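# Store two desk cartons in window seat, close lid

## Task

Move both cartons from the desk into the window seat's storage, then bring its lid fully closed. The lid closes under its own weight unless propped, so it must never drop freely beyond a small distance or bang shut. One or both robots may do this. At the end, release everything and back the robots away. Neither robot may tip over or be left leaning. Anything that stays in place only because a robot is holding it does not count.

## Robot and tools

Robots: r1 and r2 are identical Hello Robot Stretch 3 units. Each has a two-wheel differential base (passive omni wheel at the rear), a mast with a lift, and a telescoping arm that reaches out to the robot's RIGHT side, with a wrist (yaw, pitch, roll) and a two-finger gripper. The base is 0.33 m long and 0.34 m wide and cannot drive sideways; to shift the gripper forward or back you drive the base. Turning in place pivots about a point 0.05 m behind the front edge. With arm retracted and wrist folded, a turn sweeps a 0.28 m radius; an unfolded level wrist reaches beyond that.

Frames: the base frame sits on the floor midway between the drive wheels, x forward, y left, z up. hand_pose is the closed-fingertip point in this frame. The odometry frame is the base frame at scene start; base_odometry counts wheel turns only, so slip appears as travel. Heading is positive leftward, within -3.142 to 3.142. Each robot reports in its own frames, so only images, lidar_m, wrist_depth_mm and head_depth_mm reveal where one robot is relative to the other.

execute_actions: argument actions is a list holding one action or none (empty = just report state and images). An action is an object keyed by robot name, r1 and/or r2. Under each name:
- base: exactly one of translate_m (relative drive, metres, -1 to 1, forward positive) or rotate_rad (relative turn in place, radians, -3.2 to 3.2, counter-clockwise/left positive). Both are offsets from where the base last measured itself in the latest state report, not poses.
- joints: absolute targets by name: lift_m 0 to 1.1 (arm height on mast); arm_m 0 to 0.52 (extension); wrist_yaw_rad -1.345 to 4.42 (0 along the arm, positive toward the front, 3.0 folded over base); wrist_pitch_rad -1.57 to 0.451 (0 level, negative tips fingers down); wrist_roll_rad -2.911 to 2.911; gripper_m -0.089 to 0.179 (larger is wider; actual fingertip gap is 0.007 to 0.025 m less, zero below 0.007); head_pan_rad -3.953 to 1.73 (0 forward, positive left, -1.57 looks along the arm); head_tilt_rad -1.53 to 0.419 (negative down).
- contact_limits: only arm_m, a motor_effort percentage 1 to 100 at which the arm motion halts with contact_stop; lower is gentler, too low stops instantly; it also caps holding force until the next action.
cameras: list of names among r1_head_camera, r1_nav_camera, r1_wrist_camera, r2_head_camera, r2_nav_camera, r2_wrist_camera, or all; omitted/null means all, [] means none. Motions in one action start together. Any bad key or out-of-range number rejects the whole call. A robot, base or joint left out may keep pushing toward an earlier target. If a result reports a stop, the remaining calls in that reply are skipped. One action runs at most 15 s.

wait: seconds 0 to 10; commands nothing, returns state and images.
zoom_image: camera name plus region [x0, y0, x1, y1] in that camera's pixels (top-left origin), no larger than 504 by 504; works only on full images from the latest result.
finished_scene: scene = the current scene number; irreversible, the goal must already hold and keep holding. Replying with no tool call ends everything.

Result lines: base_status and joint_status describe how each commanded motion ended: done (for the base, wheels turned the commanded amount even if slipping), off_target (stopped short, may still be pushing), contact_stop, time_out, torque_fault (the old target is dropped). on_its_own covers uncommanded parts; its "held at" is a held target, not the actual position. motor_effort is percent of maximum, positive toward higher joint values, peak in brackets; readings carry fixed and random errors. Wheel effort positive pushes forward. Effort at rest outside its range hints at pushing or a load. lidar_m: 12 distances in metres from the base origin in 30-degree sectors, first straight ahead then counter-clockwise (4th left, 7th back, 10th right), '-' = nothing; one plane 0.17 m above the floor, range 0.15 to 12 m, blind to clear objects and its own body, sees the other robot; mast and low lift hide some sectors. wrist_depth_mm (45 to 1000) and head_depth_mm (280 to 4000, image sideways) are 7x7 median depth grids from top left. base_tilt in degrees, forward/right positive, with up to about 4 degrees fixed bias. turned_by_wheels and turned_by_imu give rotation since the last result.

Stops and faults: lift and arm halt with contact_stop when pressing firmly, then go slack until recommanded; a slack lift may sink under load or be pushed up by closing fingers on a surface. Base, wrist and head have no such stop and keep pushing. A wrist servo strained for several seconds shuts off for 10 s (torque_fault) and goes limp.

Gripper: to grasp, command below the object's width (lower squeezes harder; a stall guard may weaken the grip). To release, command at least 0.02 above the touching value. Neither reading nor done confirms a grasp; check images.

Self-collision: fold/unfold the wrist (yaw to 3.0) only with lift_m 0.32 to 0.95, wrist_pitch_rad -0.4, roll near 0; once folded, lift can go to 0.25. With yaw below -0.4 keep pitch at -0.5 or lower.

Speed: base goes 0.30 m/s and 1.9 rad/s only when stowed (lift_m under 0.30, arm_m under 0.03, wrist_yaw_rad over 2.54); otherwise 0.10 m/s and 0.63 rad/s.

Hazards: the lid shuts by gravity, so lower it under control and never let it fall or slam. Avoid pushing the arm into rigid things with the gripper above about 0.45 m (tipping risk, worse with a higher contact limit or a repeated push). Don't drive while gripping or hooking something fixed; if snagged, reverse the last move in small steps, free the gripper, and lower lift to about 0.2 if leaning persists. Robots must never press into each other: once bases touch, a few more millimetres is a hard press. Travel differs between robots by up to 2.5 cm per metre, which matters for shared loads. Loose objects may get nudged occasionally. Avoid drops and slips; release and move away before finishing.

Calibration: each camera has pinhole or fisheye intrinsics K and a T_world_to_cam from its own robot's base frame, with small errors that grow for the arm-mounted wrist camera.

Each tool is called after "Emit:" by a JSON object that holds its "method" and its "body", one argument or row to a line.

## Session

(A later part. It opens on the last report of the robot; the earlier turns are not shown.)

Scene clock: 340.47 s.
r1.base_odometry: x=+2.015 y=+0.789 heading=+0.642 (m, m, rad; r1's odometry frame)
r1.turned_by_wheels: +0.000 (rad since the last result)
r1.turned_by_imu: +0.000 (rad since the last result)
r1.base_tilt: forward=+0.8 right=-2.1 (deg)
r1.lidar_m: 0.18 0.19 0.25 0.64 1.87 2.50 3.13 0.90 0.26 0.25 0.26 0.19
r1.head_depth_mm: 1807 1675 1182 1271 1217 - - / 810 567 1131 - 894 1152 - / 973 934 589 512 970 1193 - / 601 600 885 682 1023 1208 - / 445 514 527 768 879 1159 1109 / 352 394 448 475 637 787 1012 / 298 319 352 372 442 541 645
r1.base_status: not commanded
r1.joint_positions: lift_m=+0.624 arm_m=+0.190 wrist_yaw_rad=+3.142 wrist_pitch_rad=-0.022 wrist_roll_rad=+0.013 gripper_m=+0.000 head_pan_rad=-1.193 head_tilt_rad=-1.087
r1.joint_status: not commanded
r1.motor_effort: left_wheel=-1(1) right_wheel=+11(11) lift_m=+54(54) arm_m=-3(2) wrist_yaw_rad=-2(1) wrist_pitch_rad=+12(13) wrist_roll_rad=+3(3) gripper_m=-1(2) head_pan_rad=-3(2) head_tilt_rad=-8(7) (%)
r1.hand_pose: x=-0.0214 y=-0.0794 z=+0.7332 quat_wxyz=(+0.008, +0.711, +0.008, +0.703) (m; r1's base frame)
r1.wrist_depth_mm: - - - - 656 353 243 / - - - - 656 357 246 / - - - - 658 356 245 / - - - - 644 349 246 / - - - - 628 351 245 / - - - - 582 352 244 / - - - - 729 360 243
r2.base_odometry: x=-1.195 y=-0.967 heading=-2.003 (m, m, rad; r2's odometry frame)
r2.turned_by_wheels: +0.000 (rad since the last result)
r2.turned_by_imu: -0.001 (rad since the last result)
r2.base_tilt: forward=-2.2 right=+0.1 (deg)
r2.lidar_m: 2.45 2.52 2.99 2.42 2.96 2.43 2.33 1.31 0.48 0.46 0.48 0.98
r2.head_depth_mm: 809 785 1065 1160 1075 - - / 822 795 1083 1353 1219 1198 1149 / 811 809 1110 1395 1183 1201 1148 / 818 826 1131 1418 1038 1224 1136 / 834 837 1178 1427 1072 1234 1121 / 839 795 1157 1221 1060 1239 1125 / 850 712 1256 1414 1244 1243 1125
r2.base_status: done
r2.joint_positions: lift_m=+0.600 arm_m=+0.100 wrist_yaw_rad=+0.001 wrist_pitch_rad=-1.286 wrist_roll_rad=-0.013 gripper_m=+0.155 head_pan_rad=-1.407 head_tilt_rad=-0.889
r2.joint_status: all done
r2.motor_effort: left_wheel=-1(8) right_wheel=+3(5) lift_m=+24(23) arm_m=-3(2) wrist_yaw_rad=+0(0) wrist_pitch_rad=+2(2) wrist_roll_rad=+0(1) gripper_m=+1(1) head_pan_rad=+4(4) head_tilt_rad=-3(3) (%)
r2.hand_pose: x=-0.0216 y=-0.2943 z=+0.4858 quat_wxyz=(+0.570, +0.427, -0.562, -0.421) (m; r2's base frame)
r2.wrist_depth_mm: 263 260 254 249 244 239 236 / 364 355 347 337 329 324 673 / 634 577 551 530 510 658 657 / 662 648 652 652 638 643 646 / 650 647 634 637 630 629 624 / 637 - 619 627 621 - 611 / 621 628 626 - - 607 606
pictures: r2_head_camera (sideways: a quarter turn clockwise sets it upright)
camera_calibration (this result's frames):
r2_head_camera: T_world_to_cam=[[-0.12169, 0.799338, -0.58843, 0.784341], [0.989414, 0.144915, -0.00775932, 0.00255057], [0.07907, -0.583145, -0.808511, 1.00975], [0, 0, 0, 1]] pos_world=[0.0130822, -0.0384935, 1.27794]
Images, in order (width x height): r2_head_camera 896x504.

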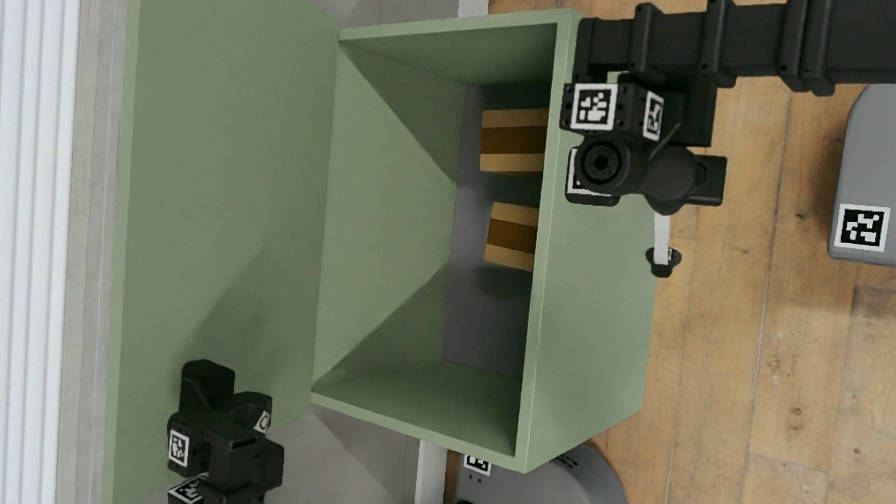

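Emit:
{"method": "execute_actions", "body": {
  "actions": [
    {"r1":{"base":{"rotate_rad":0.03}},"r2":{"joints":{"arm_m":0.03,"head_pan_rad":-1.0}}}
  ],
  "cameras": []
}}

Emit:
{"method": "execute_actions", "body": {
  "actions": [
    {"r1":{"base":{"translate_m":-0.13},"joints":{"lift_m":0.6}}}
  ],
  "cameras": []
}}

Emit:
{"method": "execute_actions", "body": {
  "actions": [
    {"r1":{"base":{"translate_m":-0.045},"joints":{"lift_m":0.565}}}
  ],
  "cameras": []
}}

Emit:
{"method": "execute_actions", "body": {
  "actions": [
    {"r1":{"base":{"translate_m":-0.03},"joints":{"lift_m":0.53}}}
  ],
  "cameras": ["r1_head_camera"]
}}

Scene clock: 352.23 s.
r1.base_odometry: x=+2.015 y=+0.789 heading=+0.671 (m, m, rad; r1's odometry frame)
r1.turned_by_wheels: +0.030 (rad since the last result)
r1.turned_by_imu: +0.030 (rad since the last result)
r1.base_tilt: forward=+1.0 right=-2.2 (deg)
r1.lidar_m: 0.18 0.19 0.26 0.71 1.89 2.57 3.11 0.35 0.26 0.25 0.26 0.19
r1.head_depth_mm: 1787 1674 1174 1284 1223 - - / 1148 588 1165 - 1164 1151 - / 669 956 601 529 962 1184 - / 548 582 852 702 1036 1210 - / 414 481 519 734 869 1157 1109 / 334 374 427 467 613 778 1017 / 290 309 335 363 441 539 655
r1.base_status: done
r1.joint_positions: lift_m=+0.624 arm_m=+0.190 wrist_yaw_rad=+3.141 wrist_pitch_rad=-0.022 wrist_roll_rad=+0.013 gripper_m=+0.000 head_pan_rad=-1.193 head_tilt_rad=-1.087
r1.joint_status: not commanded
r1.motor_effort: left_wheel=-2(5) right_wheel=+12(19) lift_m=+54(55) arm_m=-3(3) wrist_yaw_rad=-1(1) wrist_pitch_rad=+12(12) wrist_roll_rad=+3(3) gripper_m=-3(1) head_pan_rad=-2(3) head_tilt_rad=-7(6) (%)
r1.hand_pose: x=-0.0211 y=-0.0794 z=+0.7332 quat_wxyz=(+0.008, +0.711, +0.008, +0.703) (m; r1's base frame)
r1.wrist_depth_mm: - - - - 683 364 244 / - - - - 674 357 245 / - - - - 660 360 246 / - - - - 673 357 243 / - - - - 673 353 243 / - - - - 591 356 242 / - - - - 766 354 242
r2.base_odometry: x=-1.195 y=-0.967 heading=-2.003 (m, m, rad; r2's odometry frame)
r2.turned_by_wheels: +0.000 (rad since the last result)
r2.turned_by_imu: +0.000 (rad since the last result)
r2.base_tilt: forward=-2.2 right=+0.0 (deg)
r2.lidar_m: 2.45 2.53 2.99 2.42 2.96 2.44 2.33 1.31 0.48 0.46 0.48 0.97
r2.head_depth_mm: 810 797 1023 1302 1195 1024 - / 829 825 1126 1402 1007 1187 - / 855 738 1204 1418 1039 1231 1138 / 951 803 1348 1145 1157 1243 1125 / 1028 879 1474 1363 1332 1231 1119 / 1063 1306 1555 1363 1343 1243 1128 / 899 1070 1681 1531 1386 1244 1121
r2.base_status: not commanded
r2.joint_positions: lift_m=+0.600 arm_m=+0.030 wrist_yaw_rad=+0.001 wrist_pitch_rad=-1.286 wrist_roll_rad=-0.013 gripper_m=+0.155 head_pan_rad=-1.007 head_tilt_rad=-0.889
r2.joint_status: all done
r2.motor_effort: left_wheel=-1(1) right_wheel=+2(2) lift_m=+23(23) arm_m=-3(1) wrist_yaw_rad=-1(1) wrist_pitch_rad=+2(2) wrist_roll_rad=+1(1) gripper_m=+1(1) head_pan_rad=+5(30) head_tilt_rad=-3(3) (%)
r2.hand_pose: x=-0.0216 y=-0.2243 z=+0.4858 quat_wxyz=(+0.570, +0.427, -0.562, -0.421) (m; r2's base frame)
r2.wrist_depth_mm: 384 378 369 363 358 353 675 / 599 521 503 494 478 652 657 / 677 661 664 660 652 655 649 / 660 652 647 643 646 643 636 / 638 645 639 642 633 623 627 / 633 - 630 - 615 - 614 / 621 613 613 - - 604 603
pictures: none
No camera images: the call's "cameras" was empty. Leave "cameras" out to get every camera's image.

Scene clock: 354.50 s.
r1.base_odometry: x=+1.914 y=+0.709 heading=+0.671 (m, m, rad; r1's odometry frame)
r1.turned_by_wheels: -0.001 (rad since the last result)
r1.turned_by_imu: -0.001 (rad since the last result)
r1.base_tilt: forward=+0.8 right=-2.2 (deg)
r1.lidar_m: 0.31 0.33 0.44 1.19 1.88 2.58 3.42 0.82 0.26 0.25 0.26 0.32
r1.head_depth_mm: 741 1658 1148 1334 1289 - - / 821 647 592 - 851 1198 - / 1356 790 619 537 947 1190 - / 1004 1001 754 618 1086 1209 - / 669 876 923 725 1104 1183 1110 / 592 598 778 849 1021 1161 1104 / 499 546 546 703 808 946 1071
r1.base_status: done
r1.joint_positions: lift_m=+0.600 arm_m=+0.190 wrist_yaw_rad=+3.141 wrist_pitch_rad=-0.022 wrist_roll_rad=+0.013 gripper_m=+0.000 head_pan_rad=-1.193 head_tilt_rad=-1.087
r1.joint_status: all done
r1.motor_effort: left_wheel=-2(6) right_wheel=+16(17) lift_m=+25(49) arm_m=-3(3) wrist_yaw_rad=-1(0) wrist_pitch_rad=+12(13) wrist_roll_rad=+3(3) gripper_m=-2(2) head_pan_rad=-3(2) head_tilt_rad=-7(7) (%)
r1.hand_pose: x=-0.0211 y=-0.0794 z=+0.7093 quat_wxyz=(+0.008, +0.711, +0.008, +0.703) (m; r1's base frame)
r1.wrist_depth_mm: - - - - - 584 397 / - - - - - 588 394 / - - - - - 593 394 / - - - - - 582 394 / - - - - - 580 394 / - - - - 986 572 392 / - - - - - 570 398
r2.base_odometry: x=-1.195 y=-0.967 heading=-2.003 (m, m, rad; r2's odometry frame)
r2.turned_by_wheels: +0.000 (rad since the last result)
r2.turned_by_imu: +0.000 (rad since the last result)
r2.base_tilt: forward=-2.1 right=+0.1 (deg)
r2.lidar_m: 2.44 2.53 3.00 2.42 2.96 2.42 2.33 1.30 0.48 0.46 0.47 0.82
r2.head_depth_mm: 813 946 939 1306 1207 1029 - / 855 988 1089 1408 1005 1184 - / 883 1011 1092 1423 1038 1236 1134 / 949 1055 783 1148 1149 1237 1120 / 1023 1178 1473 1543 1316 1237 1123 / 1093 1219 1634 1364 1244 1237 1125 / 1165 1279 1679 1342 1313 1245 1126
r2.base_status: not commanded
r2.joint_positions: lift_m=+0.600 arm_m=+0.030 wrist_yaw_rad=+0.001 wrist_pitch_rad=-1.286 wrist_roll_rad=-0.013 gripper_m=+0.155 head_pan_rad=-1.007 head_tilt_rad=-0.889
r2.joint_status: not commanded
r2.motor_effort: left_wheel=-1(1) right_wheel=+2(2) lift_m=+24(23) arm_m=-3(3) wrist_yaw_rad=-1(1) wrist_pitch_rad=+2(2) wrist_roll_rad=+1(1) gripper_m=+0(1) head_pan_rad=+4(4) head_tilt_rad=-3(3) (%)
r2.hand_pose: x=-0.0216 y=-0.2243 z=+0.4858 quat_wxyz=(+0.570, +0.427, -0.562, -0.421) (m; r2's base frame)
r2.wrist_depth_mm: 386 376 368 365 357 354 674 / 542 517 507 494 481 660 666 / 576 668 666 665 658 652 650 / 653 665 636 654 650 637 647 / 648 645 642 640 637 633 636 / 635 - 621 - 629 - 606 / 620 612 606 - - 601 605
pictures: none
No camera images: the call's "cameras" was empty. Leave "cameras" out to get every camera's image.

Scene clock: 355.87 s.
r1.base_odometry: x=+1.878 y=+0.681 heading=+0.670 (m, m, rad; r1's odometry frame)
r1.turned_by_wheels: -0.001 (rad since the last result)
r1.turned_by_imu: -0.001 (rad since the last result)
r1.base_tilt: forward=+0.9 right=-2.0 (deg)
r1.lidar_m: 0.36 0.37 0.51 1.36 1.88 2.57 2.95 0.94 0.26 0.25 0.26 0.35
r1.head_depth_mm: 807 1659 1456 1354 - - 1095 / 858 699 664 - 1269 1204 - / 1539 807 662 572 984 1202 - / 1152 949 759 632 1086 1204 - / 869 987 887 716 1100 1181 1107 / 645 783 888 832 1129 1185 1102 / 576 590 716 805 926 1077 1093
r1.base_status: done
r1.joint_positions: lift_m=+0.565 arm_m=+0.190 wrist_yaw_rad=+3.140 wrist_pitch_rad=-0.022 wrist_roll_rad=+0.013 gripper_m=+0.000 head_pan_rad=-1.193 head_tilt_rad=-1.087
r1.joint_status: all done
r1.motor_effort: left_wheel=-3(7) right_wheel=+15(18) lift_m=+28(27) arm_m=-3(3) wrist_yaw_rad=+0(1) wrist_pitch_rad=+12(12) wrist_roll_rad=+3(3) gripper_m=-2(2) head_pan_rad=-3(3) head_tilt_rad=-8(7) (%)
r1.hand_pose: x=-0.0210 y=-0.0794 z=+0.6742 quat_wxyz=(+0.009, +0.711, +0.008, +0.703) (m; r1's base frame)
r1.wrist_depth_mm: - - - - - 660 449 / - - - - - 659 459 / - - - - - 666 448 / - - - - - 675 453 / - - - - - 670 456 / - - - - - 660 448 / - - - - - 664 443
r2.base_odometry: x=-1.195 y=-0.967 heading=-2.003 (m, m, rad; r2's odometry frame)
r2.turned_by_wheels: +0.000 (rad since the last result)
r2.turned_by_imu: +0.000 (rad since the last result)
r2.base_tilt: forward=-2.2 right=+0.1 (deg)
r2.lidar_m: 2.44 2.52 3.00 2.42 2.96 2.43 2.33 1.30 0.48 0.46 0.47 0.79
r2.head_depth_mm: 817 947 1077 1293 1195 1030 - / 858 1005 1153 1401 1004 1189 - / 885 1061 1155 1422 1037 1236 1140 / 946 1134 720 1144 1152 1242 1126 / 1024 1214 757 1564 1307 1235 1124 / 1090 1316 1451 1366 1230 1240 1127 / 1163 1372 1691 1314 1261 1241 1128
r2.base_status: not commanded
r2.joint_positions: lift_m=+0.600 arm_m=+0.030 wrist_yaw_rad=+0.001 wrist_pitch_rad=-1.286 wrist_roll_rad=-0.013 gripper_m=+0.155 head_pan_rad=-1.007 head_tilt_rad=-0.889
r2.joint_status: not commanded
r2.motor_effort: left_wheel=-1(2) right_wheel=+2(2) lift_m=+23(23) arm_m=-3(3) wrist_yaw_rad=-2(0) wrist_pitch_rad=+2(2) wrist_roll_rad=+1(1) gripper_m=+0(0) head_pan_rad=+5(4) head_tilt_rad=-3(3) (%)
r2.hand_pose: x=-0.0216 y=-0.2243 z=+0.4858 quat_wxyz=(+0.570, +0.427, -0.562, -0.421) (m; r2's base frame)
r2.wrist_depth_mm: 390 380 371 363 356 354 677 / 537 520 510 498 479 664 673 / 561 664 661 656 653 650 647 / 659 659 652 648 649 638 644 / 654 649 643 628 634 631 624 / 642 - 633 - 621 - 611 / 622 620 609 - - 607 598
pictures: none
No camera images: the call's "cameras" was empty. Leave "cameras" out to get every camera's image.

Scene clock: 357.13 s.
r1.base_odometry: x=+1.855 y=+0.662 heading=+0.670 (m, m, rad; r1's odometry frame)
r1.turned_by_wheels: +0.000 (rad since the last result)
r1.turned_by_imu: +0.000 (rad since the last result)
r1.base_tilt: forward=+0.9 right=-2.1 (deg)
r1.lidar_m: 0.39 0.40 0.55 1.47 1.88 2.56 2.92 3.32 0.76 0.25 0.26 0.35
r1.head_depth_mm: 1816 1653 1498 1438 - 1176 1108 / 1860 751 699 1336 1271 1199 - / 1665 837 702 613 966 1204 - / 1235 943 776 664 1089 1203 - / 943 1020 872 731 1101 1180 1110 / 696 854 928 808 1164 1184 1102 / 616 679 778 847 998 1138 1099
r1.base_status: done
r1.joint_positions: lift_m=+0.530 arm_m=+0.190 wrist_yaw_rad=+3.140 wrist_pitch_rad=-0.022 wrist_roll_rad=+0.013 gripper_m=+0.000 head_pan_rad=-1.193 head_tilt_rad=-1.087
r1.joint_status: all done
r1.motor_effort: left_wheel=-2(8) right_wheel=+15(16) lift_m=+30(30) arm_m=-3(2) wrist_yaw_rad=+0(1) wrist_pitch_rad=+12(12) wrist_roll_rad=+3(3) gripper_m=-2(2) head_pan_rad=-1(1) head_tilt_rad=-9(7) (%)
r1.hand_pose: x=-0.0210 y=-0.0794 z=+0.6392 quat_wxyz=(+0.009, +0.711, +0.008, +0.703) (m; r1's base frame)
r1.wrist_depth_mm: - - - - - 698 481 / - - - - - 723 494 / - - - - - 711 490 / - - - - - 723 486 / - - - - - 706 482 / - - - - - 700 484 / - - - - 993 720 481
r2.base_odometry: x=-1.195 y=-0.967 heading=-2.003 (m, m, rad; r2's odometry frame)
r2.turned_by_wheels: +0.000 (rad since the last result)
r2.turned_by_imu: +0.000 (rad since the last result)
r2.base_tilt: forward=-2.2 right=+0.0 (deg)
r2.lidar_m: 2.44 2.53 2.99 2.42 2.96 2.43 2.32 1.30 0.48 0.46 0.47 0.77
r2.head_depth_mm: 817 946 1048 1292 1197 1024 - / 856 1001 1081 1399 1001 1181 - / 885 1065 950 1432 1038 1234 1138 / 952 1135 781 1054 1151 1238 1121 / 1025 1218 800 1509 1314 1240 1127 / 1094 1306 1432 1562 1234 1244 1125 / 1169 1425 1580 1339 1243 1242 1122
r2.base_status: not commanded
r2.joint_positions: lift_m=+0.600 arm_m=+0.030 wrist_yaw_rad=+0.001 wrist_pitch_rad=-1.286 wrist_roll_rad=-0.013 gripper_m=+0.155 head_pan_rad=-1.007 head_tilt_rad=-0.889
r2.joint_status: not commanded
r2.motor_effort: left_wheel=-2(2) right_wheel=+3(2) lift_m=+23(23) arm_m=-3(3) wrist_yaw_rad=-1(1) wrist_pitch_rad=+2(2) wrist_roll_rad=+0(1) gripper_m=+1(0) head_pan_rad=+4(4) head_tilt_rad=-3(3) (%)
r2.hand_pose: x=-0.0216 y=-0.2243 z=+0.4858 quat_wxyz=(+0.570, +0.427, -0.562, -0.421) (m; r2's base frame)
r2.wrist_depth_mm: 386 378 372 364 359 351 684 / 533 523 504 495 484 673 661 / 559 672 658 660 660 658 647 / 605 661 648 651 648 646 634 / 651 638 644 631 631 629 626 / 636 - 632 - 631 - 609 / 619 614 616 - - 598 607
pictures: r1_head_camera (sideways: a quarter turn clockwise sets it upright)
camera_calibration (this result's frames):
r1_head_camera: T_world_to_cam=[[-0.297348, 0.853231, -0.428464, 0.577357], [0.948143, 0.316659, -0.0274122, 0.0332215], [0.112288, -0.414396, -0.903143, 1.12953], [0, 0, 0, 1]] pos_world=[0.0133445, -0.0350655, 1.26842]
Images, in order (width x height): r1_head_camera 896x504.

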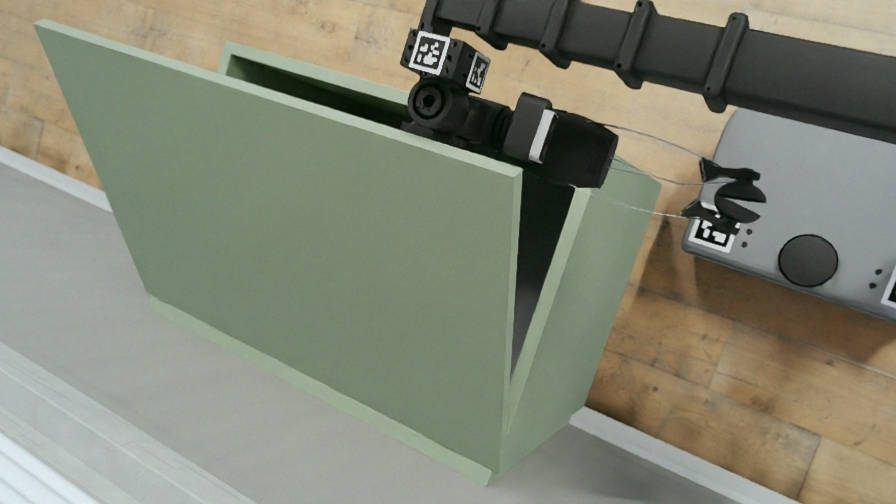

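Emit:
{"method": "execute_actions", "body": {
  "actions": [
    {"r1":{"base":{"translate_m":-0.035},"joints":{"lift_m":0.49}}}
  ],
  "cameras": []
}}

Emit:
{"method": "execute_actions", "body": {
  "actions": [
    {"r1":{"base":{"translate_m":-0.028},"joints":{"lift_m":0.44}}}
  ],
  "cameras": []
}}

Emit:
{"method": "execute_actions", "body": {
  "actions": [
    {"r1":{"base":{"translate_m":-0.026},"joints":{"lift_m":0.375}}}
  ],
  "cameras": []
}}

Emit:
{"method": "execute_actions", "body": {
  "actions": [
    {"r1":{"base":{"translate_m":-0.012},"joints":{"lift_m":0.335}}}
  ],
  "cameras": ["r1_head_camera"]
}}

Scene clock: 365.00 s.
r1.base_odometry: x=+1.827 y=+0.640 heading=+0.669 (m, m, rad; r1's odometry frame)
r1.turned_by_wheels: +0.000 (rad since the last result)
r1.turned_by_imu: +0.000 (rad since the last result)
r1.base_tilt: forward=+0.9 right=-2.1 (deg)
r1.lidar_m: 0.42 0.44 0.60 1.61 1.88 2.56 2.89 3.28 0.74 0.25 0.26 0.35
r1.head_depth_mm: 1863 1682 1526 1413 1264 1183 1107 / 1859 812 974 1398 1265 1208 - / 1805 871 751 665 1019 1203 - / 1359 947 806 700 978 1207 - / 1038 1030 873 746 1067 1185 1109 / 833 933 940 803 1167 1181 1107 / 648 763 853 872 1066 1160 1103
r1.base_status: done
r1.joint_positions: lift_m=+0.490 arm_m=+0.190 wrist_yaw_rad=+3.140 wrist_pitch_rad=-0.022 wrist_roll_rad=+0.013 gripper_m=+0.000 head_pan_rad=-1.193 head_tilt_rad=-1.087
r1.joint_status: all done
r1.motor_effort: left_wheel=-1(6) right_wheel=+11(13) lift_m=+31(31) arm_m=-3(3) wrist_yaw_rad=+0(1) wrist_pitch_rad=+12(12) wrist_roll_rad=+4(3) gripper_m=-1(2) head_pan_rad=-2(2) head_tilt_rad=-7(8) (%)
r1.hand_pose: x=-0.0210 y=-0.0794 z=+0.5991 quat_wxyz=(+0.009, +0.711, +0.008, +0.703) (m; r1's base frame)
r1.wrist_depth_mm: - - - - - 778 524 / - - - - - 770 533 / - - - - - 807 526 / - - - - - 772 529 / - - - - - 778 522 / - - - - - 776 527 / 964 920 943 945 960 769 520
r2.base_odometry: x=-1.195 y=-0.967 heading=-2.003 (m, m, rad; r2's odometry frame)
r2.turned_by_wheels: +0.000 (rad since the last result)
r2.turned_by_imu: +0.000 (rad since the last result)
r2.base_tilt: forward=-2.2 right=+0.1 (deg)
r2.lidar_m: 2.44 2.52 2.99 2.42 2.96 2.43 2.32 1.31 0.48 0.46 0.48 0.75
r2.head_depth_mm: 814 945 1056 834 1195 1029 - / 856 1003 1085 1392 1001 1184 - / 886 1056 1017 1416 1036 1229 1138 / 949 1140 965 830 1151 1239 1123 / 1028 1215 1406 780 1307 1234 1122 / 1093 1307 1583 1296 1231 1239 1126 / 1169 1419 1646 1340 1227 1226 1124
r2.base_status: not commanded
r2.joint_positions: lift_m=+0.600 arm_m=+0.030 wrist_yaw_rad=+0.001 wrist_pitch_rad=-1.286 wrist_roll_rad=-0.013 gripper_m=+0.155 head_pan_rad=-1.007 head_tilt_rad=-0.889
r2.joint_status: not commanded
r2.motor_effort: left_wheel=-1(1) right_wheel=+2(3) lift_m=+23(23) arm_m=-3(3) wrist_yaw_rad=-1(1) wrist_pitch_rad=+2(2) wrist_roll_rad=+1(1) gripper_m=+0(1) head_pan_rad=+4(4) head_tilt_rad=-3(3) (%)
r2.hand_pose: x=-0.0216 y=-0.2243 z=+0.4858 quat_wxyz=(+0.570, +0.427, -0.562, -0.421) (m; r2's base frame)
r2.wrist_depth_mm: 386 378 370 368 357 350 683 / 529 522 505 493 478 658 667 / 540 682 668 650 656 666 644 / 583 662 653 655 643 635 642 / 653 651 645 625 628 637 629 / 636 - 623 - 622 - 614 / 617 612 614 - - 612 597
pictures: none
No camera images: the call's "cameras" was empty. Leave "cameras" out to get every camera's image.

Scene clock: 366.40 s.
r1.base_odometry: x=+1.805 y=+0.623 heading=+0.669 (m, m, rad; r1's odometry frame)
r1.turned_by_wheels: -0.001 (rad since the last result)
r1.turned_by_imu: -0.001 (rad since the last result)
r1.base_tilt: forward=+0.9 right=-2.1 (deg)
r1.lidar_m: 0.45 0.47 0.64 1.71 1.89 2.56 2.86 3.25 0.72 0.25 0.26 0.35
r1.head_depth_mm: 1865 1667 1524 1411 1263 1191 1109 / 1863 878 1464 1415 1280 1214 - / 1826 915 803 722 906 1210 - / 1463 972 844 744 912 1212 - / 1107 1028 888 778 1025 1179 1107 / 888 995 939 819 1169 1178 1104 / 684 816 908 874 1139 1167 1102
r1.base_status: done
r1.joint_positions: lift_m=+0.440 arm_m=+0.190 wrist_yaw_rad=+3.140 wrist_pitch_rad=-0.022 wrist_roll_rad=+0.013 gripper_m=+0.000 head_pan_rad=-1.193 head_tilt_rad=-1.087
r1.joint_status: all done
r1.motor_effort: left_wheel=-3(5) right_wheel=+15(17) lift_m=+31(31) arm_m=-3(3) wrist_yaw_rad=+0(0) wrist_pitch_rad=+12(12) wrist_roll_rad=+3(3) gripper_m=-3(3) head_pan_rad=-2(2) head_tilt_rad=-7(7) (%)
r1.hand_pose: x=-0.0209 y=-0.0794 z=+0.5491 quat_wxyz=(+0.009, +0.711, +0.007, +0.703) (m; r1's base frame)
r1.wrist_depth_mm: - - - - - 812 551 / - - - - - 812 562 / - - - - - 835 567 / - - - - - 839 557 / - - - - - 841 557 / - - - - - 836 561 / 855 906 843 900 879 795 562
r2.base_odometry: x=-1.195 y=-0.967 heading=-2.003 (m, m, rad; r2's odometry frame)
r2.turned_by_wheels: +0.000 (rad since the last result)
r2.turned_by_imu: +0.000 (rad since the last result)
r2.base_tilt: forward=-2.2 right=+0.1 (deg)
r2.lidar_m: 2.45 2.52 3.01 2.42 2.97 2.43 2.32 1.31 0.48 0.46 0.47 0.73
r2.head_depth_mm: 817 946 1064 848 1159 1031 - / 857 1000 1092 847 1005 1187 - / 886 1061 1069 878 1041 1239 1134 / 952 1133 1257 830 1148 1233 1119 / 1026 1221 1470 765 1328 1237 1129 / 1088 1309 1627 929 1220 1225 1122 / 1169 1412 1711 1253 1211 1203 1125
r2.base_status: not commanded
r2.joint_positions: lift_m=+0.600 arm_m=+0.030 wrist_yaw_rad=+0.001 wrist_pitch_rad=-1.286 wrist_roll_rad=-0.013 gripper_m=+0.155 head_pan_rad=-1.007 head_tilt_rad=-0.889
r2.joint_status: not commanded
r2.motor_effort: left_wheel=-2(1) right_wheel=+2(2) lift_m=+24(23) arm_m=-3(3) wrist_yaw_rad=-1(1) wrist_pitch_rad=+2(2) wrist_roll_rad=+1(1) gripper_m=+0(0) head_pan_rad=+3(4) head_tilt_rad=-3(3) (%)
r2.hand_pose: x=-0.0216 y=-0.2243 z=+0.4858 quat_wxyz=(+0.570, +0.427, -0.562, -0.421) (m; r2's base frame)
r2.wrist_depth_mm: 388 379 369 363 358 352 684 / 554 524 503 490 481 666 657 / 545 669 661 668 659 644 650 / 563 666 643 655 652 648 646 / 649 646 643 635 634 625 626 / 636 - 633 - 620 - 610 / 629 620 615 - - 596 604
pictures: none
No camera images: the call's "cameras" was empty. Leave "cameras" out to get every camera's image.

Scene clock: 367.83 s.
r1.base_odometry: x=+1.785 y=+0.607 heading=+0.668 (m, m, rad; r1's odometry frame)
r1.turned_by_wheels: +0.000 (rad since the last result)
r1.turned_by_imu: +0.000 (rad since the last result)
r1.base_tilt: forward=+0.8 right=-2.1 (deg)
r1.lidar_m: 0.48 0.49 0.67 1.81 1.88 2.56 2.84 3.23 0.71 0.25 0.26 0.35
r1.head_depth_mm: 1878 1688 1531 1393 1267 1187 1114 / 1864 968 1475 1406 1278 - - / 1838 981 868 793 1247 1214 - / 1553 1007 892 800 855 1207 - / 1174 1039 920 821 992 1181 1109 / 943 1018 944 839 1165 1187 1103 / 782 866 933 872 1169 1181 1101
r1.base_status: done
r1.joint_positions: lift_m=+0.375 arm_m=+0.190 wrist_yaw_rad=+3.140 wrist_pitch_rad=-0.022 wrist_roll_rad=+0.013 gripper_m=+0.000 head_pan_rad=-1.193 head_tilt_rad=-1.087
r1.joint_status: all done
r1.motor_effort: left_wheel=-2(6) right_wheel=+11(14) lift_m=+32(32) arm_m=-3(3) wrist_yaw_rad=+1(0) wrist_pitch_rad=+12(12) wrist_roll_rad=+3(3) gripper_m=-2(3) head_pan_rad=-2(4) head_tilt_rad=-8(7) (%)
r1.hand_pose: x=-0.0208 y=-0.0794 z=+0.4841 quat_wxyz=(+0.009, +0.711, +0.007, +0.703) (m; r1's base frame)
r1.wrist_depth_mm: - - - - - 885 596 / - - - - - 879 593 / - - - - - 849 584 / - - - - - 858 596 / - - - - - 882 585 / - 991 992 971 - 857 580 / 766 769 800 774 798 765 586
r2.base_odometry: x=-1.195 y=-0.967 heading=-2.003 (m, m, rad; r2's odometry frame)
r2.turned_by_wheels: +0.000 (rad since the last result)
r2.turned_by_imu: +0.000 (rad since the last result)
r2.base_tilt: forward=-2.2 right=+0.0 (deg)
r2.lidar_m: 2.45 2.53 3.00 2.42 2.97 2.43 2.32 1.30 0.48 0.46 0.47 0.72
r2.head_depth_mm: 815 942 1073 921 834 1029 - / 854 1001 1096 910 937 1180 - / 887 1055 1113 901 1034 1241 1135 / 952 1132 1310 886 1151 1238 1120 / 1028 1211 1493 898 1274 1237 1124 / 1090 1308 1631 1533 1206 1224 1126 / 1166 1413 1719 958 1210 1209 1125
r2.base_status: not commanded
r2.joint_positions: lift_m=+0.600 arm_m=+0.030 wrist_yaw_rad=+0.001 wrist_pitch_rad=-1.286 wrist_roll_rad=-0.013 gripper_m=+0.155 head_pan_rad=-1.007 head_tilt_rad=-0.889
r2.joint_status: not commanded
r2.motor_effort: left_wheel=-1(1) right_wheel=+3(2) lift_m=+23(23) arm_m=-3(3) wrist_yaw_rad=-1(2) wrist_pitch_rad=+1(2) wrist_roll_rad=+1(1) gripper_m=+1(0) head_pan_rad=+4(3) head_tilt_rad=-3(3) (%)
r2.hand_pose: x=-0.0216 y=-0.2243 z=+0.4858 quat_wxyz=(+0.570, +0.427, -0.562, -0.421) (m; r2's base frame)
r2.wrist_depth_mm: 387 377 374 364 360 352 667 / 657 517 507 488 479 659 656 / 537 657 657 666 649 649 638 / 559 652 652 648 642 639 635 / 617 649 633 638 630 628 624 / 635 - 628 - 622 - 620 / 616 614 621 - - 606 602
pictures: none
No camera images: the call's "cameras" was empty. Leave "cameras" out to get every camera's image.

Scene clock: 369.00 s.
r1.base_odometry: x=+1.775 y=+0.599 heading=+0.668 (m, m, rad; r1's odometry frame)
r1.turned_by_wheels: +0.000 (rad since the last result)
r1.turned_by_imu: +0.000 (rad since the last result)
r1.base_tilt: forward=+1.0 right=-1.9 (deg)
r1.lidar_m: 0.49 0.51 0.69 1.82 1.88 2.57 2.82 3.22 0.70 0.26 0.26 0.35
r1.head_depth_mm: 1861 1674 1530 1396 1260 1187 1106 / 1883 1024 1479 1398 1277 1183 - / 1861 1017 911 844 1246 1205 - / 1592 1036 924 836 881 1213 - / 1203 1052 934 847 990 1178 1107 / 968 1027 952 858 1168 1183 1104 / 806 888 939 877 1193 1179 1104
r1.base_status: done
r1.joint_positions: lift_m=+0.335 arm_m=+0.190 wrist_yaw_rad=+3.140 wrist_pitch_rad=-0.022 wrist_roll_rad=+0.013 gripper_m=+0.000 head_pan_rad=-1.193 head_tilt_rad=-1.087
r1.joint_status: all done
r1.motor_effort: left_wheel=-1(2) right_wheel=+9(9) lift_m=+32(33) arm_m=-3(3) wrist_yaw_rad=+0(1) wrist_pitch_rad=+12(12) wrist_roll_rad=+3(3) gripper_m=-1(2) head_pan_rad=-2(3) head_tilt_rad=-6(8) (%)
r1.hand_pose: x=-0.0208 y=-0.0794 z=+0.4441 quat_wxyz=(+0.009, +0.711, +0.007, +0.703) (m; r1's base frame)
r1.wrist_depth_mm: - - - - - 901 603 / - - - - - 907 605 / - - - - - 912 608 / - - - - - 894 589 / - - - - - 892 610 / 908 925 923 881 953 884 607 / 716 739 743 760 745 751 593
r2.base_odometry: x=-1.195 y=-0.967 heading=-2.003 (m, m, rad; r2's odometry frame)
r2.turned_by_wheels: +0.000 (rad since the last result)
r2.turned_by_imu: +0.000 (rad since the last result)
r2.base_tilt: forward=-2.1 right=+0.1 (deg)
r2.lidar_m: 2.45 2.53 3.00 2.43 2.96 2.43 2.32 1.30 0.48 0.46 0.47 0.71
r2.head_depth_mm: 814 947 1081 951 858 1028 - / 856 999 1108 947 905 1183 - / 887 1065 1126 943 1011 1232 1135 / 947 1134 1335 931 1147 1242 1128 / 1027 1215 1493 1530 929 1243 1121 / 1092 1309 1625 1554 1189 1222 1127 / 1165 1415 1722 1557 1211 1189 1121
r2.base_status: not commanded
r2.joint_positions: lift_m=+0.600 arm_m=+0.030 wrist_yaw_rad=+0.001 wrist_pitch_rad=-1.286 wrist_roll_rad=-0.013 gripper_m=+0.155 head_pan_rad=-1.007 head_tilt_rad=-0.889
r2.joint_status: not commanded
r2.motor_effort: left_wheel=-2(1) right_wheel=+2(2) lift_m=+23(23) arm_m=-3(3) wrist_yaw_rad=-1(1) wrist_pitch_rad=+2(2) wrist_roll_rad=+1(1) gripper_m=+0(0) head_pan_rad=+4(4) head_tilt_rad=-4(3) (%)
r2.hand_pose: x=-0.0216 y=-0.2243 z=+0.4858 quat_wxyz=(+0.570, +0.427, -0.562, -0.421) (m; r2's base frame)
r2.wrist_depth_mm: 386 377 371 363 360 354 670 / 686 525 505 496 480 663 660 / 546 660 669 659 667 649 656 / 564 650 650 650 642 633 637 / 598 646 632 640 626 624 629 / 631 - 627 - 631 - 621 / 616 618 620 - - 606 597
pictures: r1_head_camera (sideways: a quarter turn clockwise sets it upright)
camera_calibration (this result's frames):
r1_head_camera: T_world_to_cam=[[-0.297347, 0.853231, -0.428464, 0.577358], [0.948144, 0.316658, -0.0274122, 0.0332215], [0.112288, -0.414396, -0.903143, 1.12953], [0, 0, 0, 1]] pos_world=[0.0133444, -0.0350656, 1.26842]
Images, in order (width x height): r1_head_camera 896x504.

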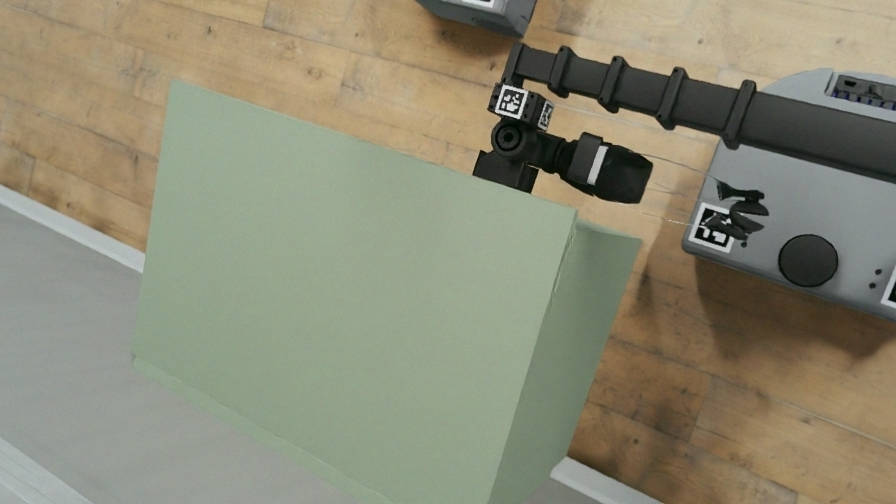

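Emit:
{"method": "execute_actions", "body": {
  "actions": [
    {"r1":{"joints":{"lift_m":0.285}}}
  ],
  "cameras": ["r1_head_camera"]
}}

Emit:
{"method": "execute_actions", "body": {
  "actions": [
    {"r1":{"joints":{"lift_m":0.24}}}
  ],
  "cameras": ["r1_head_camera","r2_head_camera","r1_nav_camera"]
}}

Scene clock: 378.73 s.
r1.base_odometry: x=+1.775 y=+0.599 heading=+0.668 (m, m, rad; r1's odometry frame)
r1.turned_by_wheels: +0.000 (rad since the last result)
r1.turned_by_imu: +0.001 (rad since the last result)
r1.base_tilt: forward=+0.8 right=-2.0 (deg)
r1.lidar_m: 0.49 0.51 0.68 1.82 1.88 2.56 2.83 3.24 0.70 0.26 0.26 0.35
r1.head_depth_mm: 1870 1677 1518 1392 1266 1186 1105 / 1873 1654 1474 1388 1258 1190 - / 1856 1057 959 899 1236 1204 - / 1603 1057 958 877 838 1210 - / 1205 1058 962 876 991 1181 1107 / 965 1032 958 877 1172 1185 1100 / 809 888 934 878 1198 1181 1105
r1.base_status: not commanded
r1.joint_positions: lift_m=+0.285 arm_m=+0.190 wrist_yaw_rad=+3.140 wrist_pitch_rad=-0.022 wrist_roll_rad=+0.013 gripper_m=+0.000 head_pan_rad=-1.193 head_tilt_rad=-1.087
r1.joint_status: all done
r1.motor_effort: left_wheel=-1(1) right_wheel=+6(9) lift_m=+33(33) arm_m=-3(2) wrist_yaw_rad=+1(0) wrist_pitch_rad=+12(12) wrist_roll_rad=+3(3) gripper_m=-2(2) head_pan_rad=-2(2) head_tilt_rad=-7(7) (%)
r1.hand_pose: x=-0.0208 y=-0.0794 z=+0.3941 quat_wxyz=(+0.009, +0.711, +0.007, +0.703) (m; r1's base frame)
r1.wrist_depth_mm: - - - - - 912 604 / - - - - - 887 609 / - - - - - 904 609 / - - - - - 871 609 / - - - - - 910 590 / 819 825 820 793 849 818 600 / 654 654 - - 669 687 570
r2.base_odometry: x=-1.195 y=-0.967 heading=-2.003 (m, m, rad; r2's odometry frame)
r2.turned_by_wheels: +0.000 (rad since the last result)
r2.turned_by_imu: +0.000 (rad since the last result)
r2.base_tilt: forward=-2.2 right=+0.0 (deg)
r2.lidar_m: 2.44 2.53 2.99 2.42 2.96 2.43 2.32 1.31 0.48 0.46 0.47 0.71
r2.head_depth_mm: 817 945 1076 988 886 1027 - / 856 999 1110 986 920 1181 - / 884 1060 1134 982 1015 1231 1141 / 950 1135 1346 986 1125 1240 1119 / 1027 1222 1486 1564 926 1243 1122 / 1087 1304 1622 1558 1176 1218 1119 / 1166 1414 1700 1562 1192 1192 1124
r2.base_status: not commanded
r2.joint_positions: lift_m=+0.600 arm_m=+0.030 wrist_yaw_rad=+0.001 wrist_pitch_rad=-1.286 wrist_roll_rad=-0.013 gripper_m=+0.155 head_pan_rad=-1.007 head_tilt_rad=-0.889
r2.joint_status: not commanded
r2.motor_effort: left_wheel=-2(1) right_wheel=+3(2) lift_m=+23(23) arm_m=-3(3) wrist_yaw_rad=+0(1) wrist_pitch_rad=+2(2) wrist_roll_rad=+1(1) gripper_m=+0(0) head_pan_rad=+4(4) head_tilt_rad=-4(3) (%)
r2.hand_pose: x=-0.0216 y=-0.2243 z=+0.4858 quat_wxyz=(+0.570, +0.427, -0.562, -0.421) (m; r2's base frame)
r2.wrist_depth_mm: 383 376 374 362 361 351 676 / 686 523 503 493 478 656 660 / 554 674 670 655 663 658 649 / 561 654 658 649 645 642 637 / 603 650 640 630 621 631 634 / 635 - 640 - 623 - 607 / 616 616 609 - - 603 606
pictures: r1_head_camera (sideways: a quarter turn clockwise sets it upright)
camera_calibration (this result's frames):
r1_head_camera: T_world_to_cam=[[-0.297347, 0.853231, -0.428464, 0.577358], [0.948144, 0.316658, -0.0274122, 0.0332215], [0.112288, -0.414396, -0.903143, 1.12953], [0, 0, 0, 1]] pos_world=[0.0133444, -0.0350656, 1.26842]
Images, in order (width x height): r1_head_camera 896x504.

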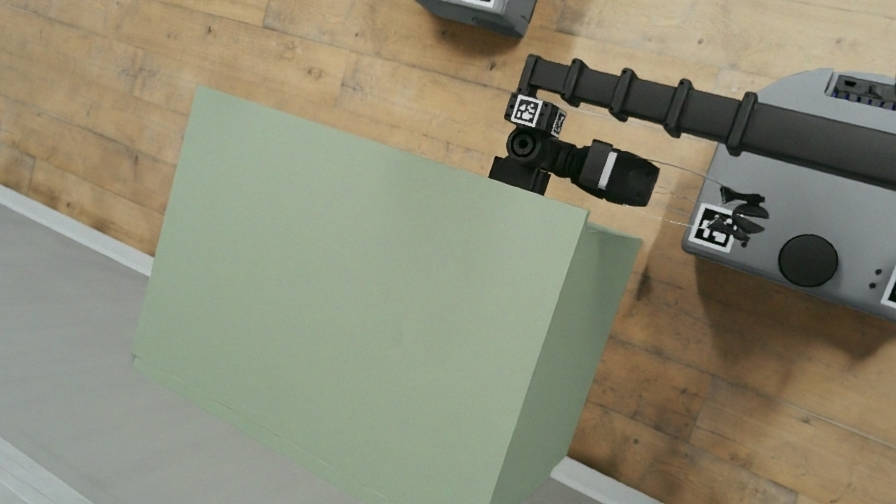

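Scene clock: 380.17 s.
r1.base_odometry: x=+1.775 y=+0.599 heading=+0.668 (m, m, rad; r1's odometry frame)
r1.turned_by_wheels: +0.000 (rad since the last result)
r1.turned_by_imu: +0.000 (rad since the last result)
r1.base_tilt: forward=+1.0 right=-2.1 (deg)
r1.lidar_m: 0.49 0.51 0.68 1.82 1.88 2.56 2.82 3.22 0.70 0.26 0.26 0.35
r1.head_depth_mm: 1880 1677 1522 1393 1276 1183 1112 / 1864 1677 1488 1392 1287 1185 - / 1855 1065 967 906 1236 1200 - / 1600 1067 964 882 841 1212 - / 1198 1064 965 879 991 1184 1112 / 966 1033 967 882 1170 1185 1103 / 807 887 943 879 1195 1181 1102
r1.base_status: not commanded
r1.joint_positions: lift_m=+0.241 arm_m=+0.190 wrist_yaw_rad=+3.140 wrist_pitch_rad=-0.022 wrist_roll_rad=+0.013 gripper_m=+0.000 head_pan_rad=-1.193 head_tilt_rad=-1.087
r1.joint_status: all done
r1.motor_effort: left_wheel=+1(1) right_wheel=+1(6) lift_m=+17(31) arm_m=-3(3) wrist_yaw_rad=+1(0) wrist_pitch_rad=+12(13) wrist_roll_rad=+3(3) gripper_m=-3(2) head_pan_rad=-2(2) head_tilt_rad=-6(8) (%)
r1.hand_pose: x=-0.0208 y=-0.0794 z=+0.3496 quat_wxyz=(+0.009, +0.711, +0.007, +0.703) (m; r1's base frame)
r1.wrist_depth_mm: - - - - - 912 610 / - - - - - 905 597 / - - - - - 891 596 / - - - - - 892 598 / 990 - - - - 862 599 / 721 744 767 - 759 749 604 / 583 - - - 612 609 554
r2.base_odometry: x=-1.195 y=-0.967 heading=-2.003 (m, m, rad; r2's odometry frame)
r2.turned_by_wheels: +0.000 (rad since the last result)
r2.turned_by_imu: +0.000 (rad since the last result)
r2.base_tilt: forward=-2.1 right=+0.0 (deg)
r2.lidar_m: 2.44 2.52 3.00 2.42 2.96 2.43 2.33 1.30 0.48 0.46 0.47 0.71
r2.head_depth_mm: 815 944 1083 991 888 1022 - / 856 997 1108 995 919 1186 - / 886 1066 1136 988 1016 1240 1139 / 949 1134 1338 989 1095 1242 1122 / 1025 1213 1493 1550 953 1246 1131 / 1088 1314 1622 1544 1175 1227 1125 / 1167 1407 1710 1556 1189 1193 1123
r2.base_status: not commanded
r2.joint_positions: lift_m=+0.600 arm_m=+0.030 wrist_yaw_rad=+0.001 wrist_pitch_rad=-1.286 wrist_roll_rad=-0.013 gripper_m=+0.155 head_pan_rad=-1.007 head_tilt_rad=-0.889
r2.joint_status: not commanded
r2.motor_effort: left_wheel=-2(1) right_wheel=+3(2) lift_m=+23(23) arm_m=-3(3) wrist_yaw_rad=-1(0) wrist_pitch_rad=+2(2) wrist_roll_rad=+1(1) gripper_m=+1(0) head_pan_rad=+3(4) head_tilt_rad=-3(3) (%)
r2.hand_pose: x=-0.0216 y=-0.2243 z=+0.4858 quat_wxyz=(+0.570, +0.427, -0.562, -0.421) (m; r2's base frame)
r2.wrist_depth_mm: 308 380 371 364 356 352 688 / 517 520 510 496 486 672 664 / 543 664 667 659 658 646 653 / 565 654 653 646 645 641 638 / 592 641 635 644 634 636 622 / 630 - 637 - 619 - 627 / 621 612 611 - - 606 606
pictures: r1_head_camera (sideways: a quarter turn clockwise sets it upright), r1_nav_camera (sideways: a quarter turn counterclockwise sets it upright), r2_head_camera (sideways: a quarter turn clockwise sets it upright)
camera_calibration (this result's frames):
r1_head_camera: T_world_to_cam=[[-0.297361, 0.853273, -0.42837, 0.577236], [0.948143, 0.316658, -0.0274179, 0.0332289], [0.112252, -0.414309, -0.903187, 1.12959], [0, 0, 0, 1]] pos_world=[0.013343, -0.0350624, 1.26841]
r1_nav_camera: T_world_to_cam=[[0.322841, -0.815079, 0.481061, -0.581342], [-0.921976, -0.385686, -0.0347431, 0.100535], [0.213857, -0.43231, -0.875998, 1.0949], [0, 0, 0, 1]] pos_world=[0.0462205, 0.0382692, 1.24228]
r2_head_camera: T_world_to_cam=[[-0.423137, 0.688989, -0.58843, 0.786179], [0.855046, 0.518493, -0.00775932, 0.00337021], [0.299751, -0.506418, -0.808511, 1.0084], [0, 0, 0, 1]] pos_world=[0.0275104, -0.0327428, 1.27794]
Images, in order (width x height): r1_head_camera 896x504, r1_nav_camera 672x504, r2_head_camera 896x504.

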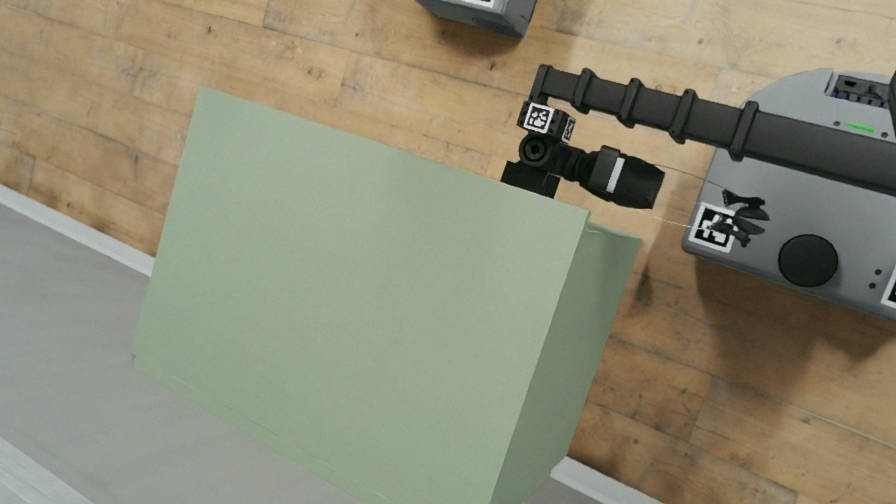

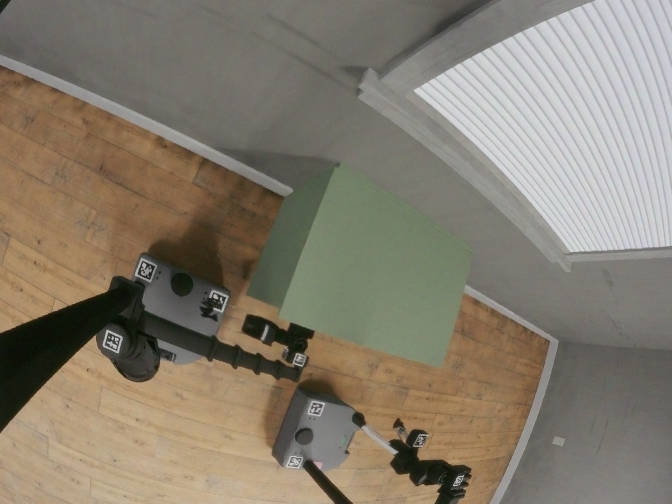

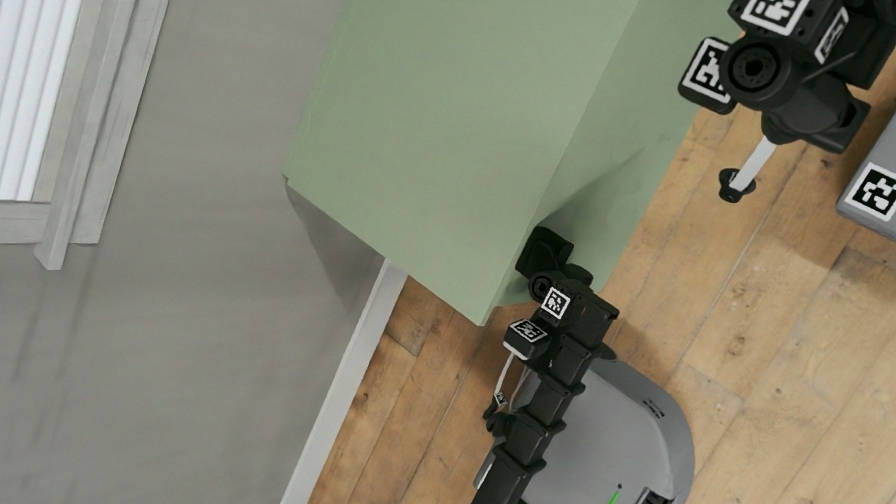

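Emit:
{"method": "execute_actions", "body": {
  "actions": [
    {"r1":{"base":{"translate_m":-0.15},"joints":{"arm_m":0.08}}}
  ],
  "cameras": []
}}

Emit:
{"method": "finished_scene", "body": {
  "scene": 2
}}

Scene clock: 388.23 s.
r1.base_odometry: x=+1.658 y=+0.506 heading=+0.668 (m, m, rad; r1's odometry frame)
r1.turned_by_wheels: +0.000 (rad since the last result)
r1.turned_by_imu: +0.000 (rad since the last result)
r1.base_tilt: forward=+0.9 right=-1.9 (deg)
r1.lidar_m: 0.64 0.66 0.90 1.82 1.88 2.56 2.68 3.12 0.63 0.81 0.32 0.35
r1.head_depth_mm: 1860 1678 1295 1219 1271 1191 1112 / 1867 1686 1520 1353 1283 1187 - / 1857 1654 1524 1386 1293 - - / 1842 1069 987 1343 1289 1203 - / 1586 1064 964 894 1167 1185 1107 / 1265 1063 969 881 1176 1180 1103 / 1061 1062 961 878 1247 1183 1106
r1.base_status: done
r1.joint_positions: lift_m=+0.241 arm_m=+0.080 wrist_yaw_rad=+3.140 wrist_pitch_rad=-0.022 wrist_roll_rad=+0.013 gripper_m=+0.000 head_pan_rad=-1.193 head_tilt_rad=-1.087
r1.joint_status: all done
r1.motor_effort: left_wheel=+1(3) right_wheel=+1(3) lift_m=+17(17) arm_m=-4(5) wrist_yaw_rad=+0(0) wrist_pitch_rad=+12(12) wrist_roll_rad=+3(3) gripper_m=-4(2) head_pan_rad=-2(4) head_tilt_rad=-7(6) (%)
r1.hand_pose: x=-0.0208 y=+0.0305 z=+0.3496 quat_wxyz=(+0.009, +0.711, +0.007, +0.703) (m; r1's base frame)
r1.wrist_depth_mm: - - - - - - 769 / - - - - - - 787 / - - - - - - 787 / - - - - - - 795 / 994 - - - - 974 775 / 733 726 784 701 756 793 718 / 574 587 - 607 595 610 602
r2.base_odometry: x=-1.195 y=-0.967 heading=-2.003 (m, m, rad; r2's odometry frame)
r2.turned_by_wheels: +0.000 (rad since the last result)
r2.turned_by_imu: +0.000 (rad since the last result)
r2.base_tilt: forward=-2.1 right=+0.1 (deg)
r2.lidar_m: 0.76 2.52 3.00 2.42 2.97 2.43 2.32 1.31 0.48 0.46 0.47 0.64
r2.head_depth_mm: 816 943 1076 989 888 1026 - / 856 1001 1112 987 925 1190 - / 887 1068 1134 993 1011 1239 1140 / 948 1132 1344 993 1150 1239 1123 / 1025 1218 1486 1558 1361 1242 1128 / 1093 1316 1631 1552 1376 1206 1123 / 1161 1412 1695 1550 1170 1091 1129
r2.base_status: not commanded
r2.joint_positions: lift_m=+0.600 arm_m=+0.030 wrist_yaw_rad=+0.001 wrist_pitch_rad=-1.286 wrist_roll_rad=-0.013 gripper_m=+0.155 head_pan_rad=-1.007 head_tilt_rad=-0.889
r2.joint_status: not commanded
r2.motor_effort: left_wheel=-2(1) right_wheel=+3(2) lift_m=+23(23) arm_m=-3(3) wrist_yaw_rad=-1(1) wrist_pitch_rad=+2(2) wrist_roll_rad=+1(1) gripper_m=+0(0) head_pan_rad=+2(3) head_tilt_rad=-3(4) (%)
r2.hand_pose: x=-0.0216 y=-0.2243 z=+0.4858 quat_wxyz=(+0.570, +0.427, -0.562, -0.421) (m; r2's base frame)
r2.wrist_depth_mm: 391 377 369 364 355 348 676 / 683 523 504 496 479 660 666 / 673 655 666 668 656 646 644 / 598 658 651 655 642 646 631 / 550 644 634 640 636 627 625 / 547 - 620 - 626 - 620 / 620 622 611 - - 600 596
pictures: none
No camera images: the call's "cameras" was empty. Leave "cameras" out to get every camera's image.

The scene is finished: the task was done.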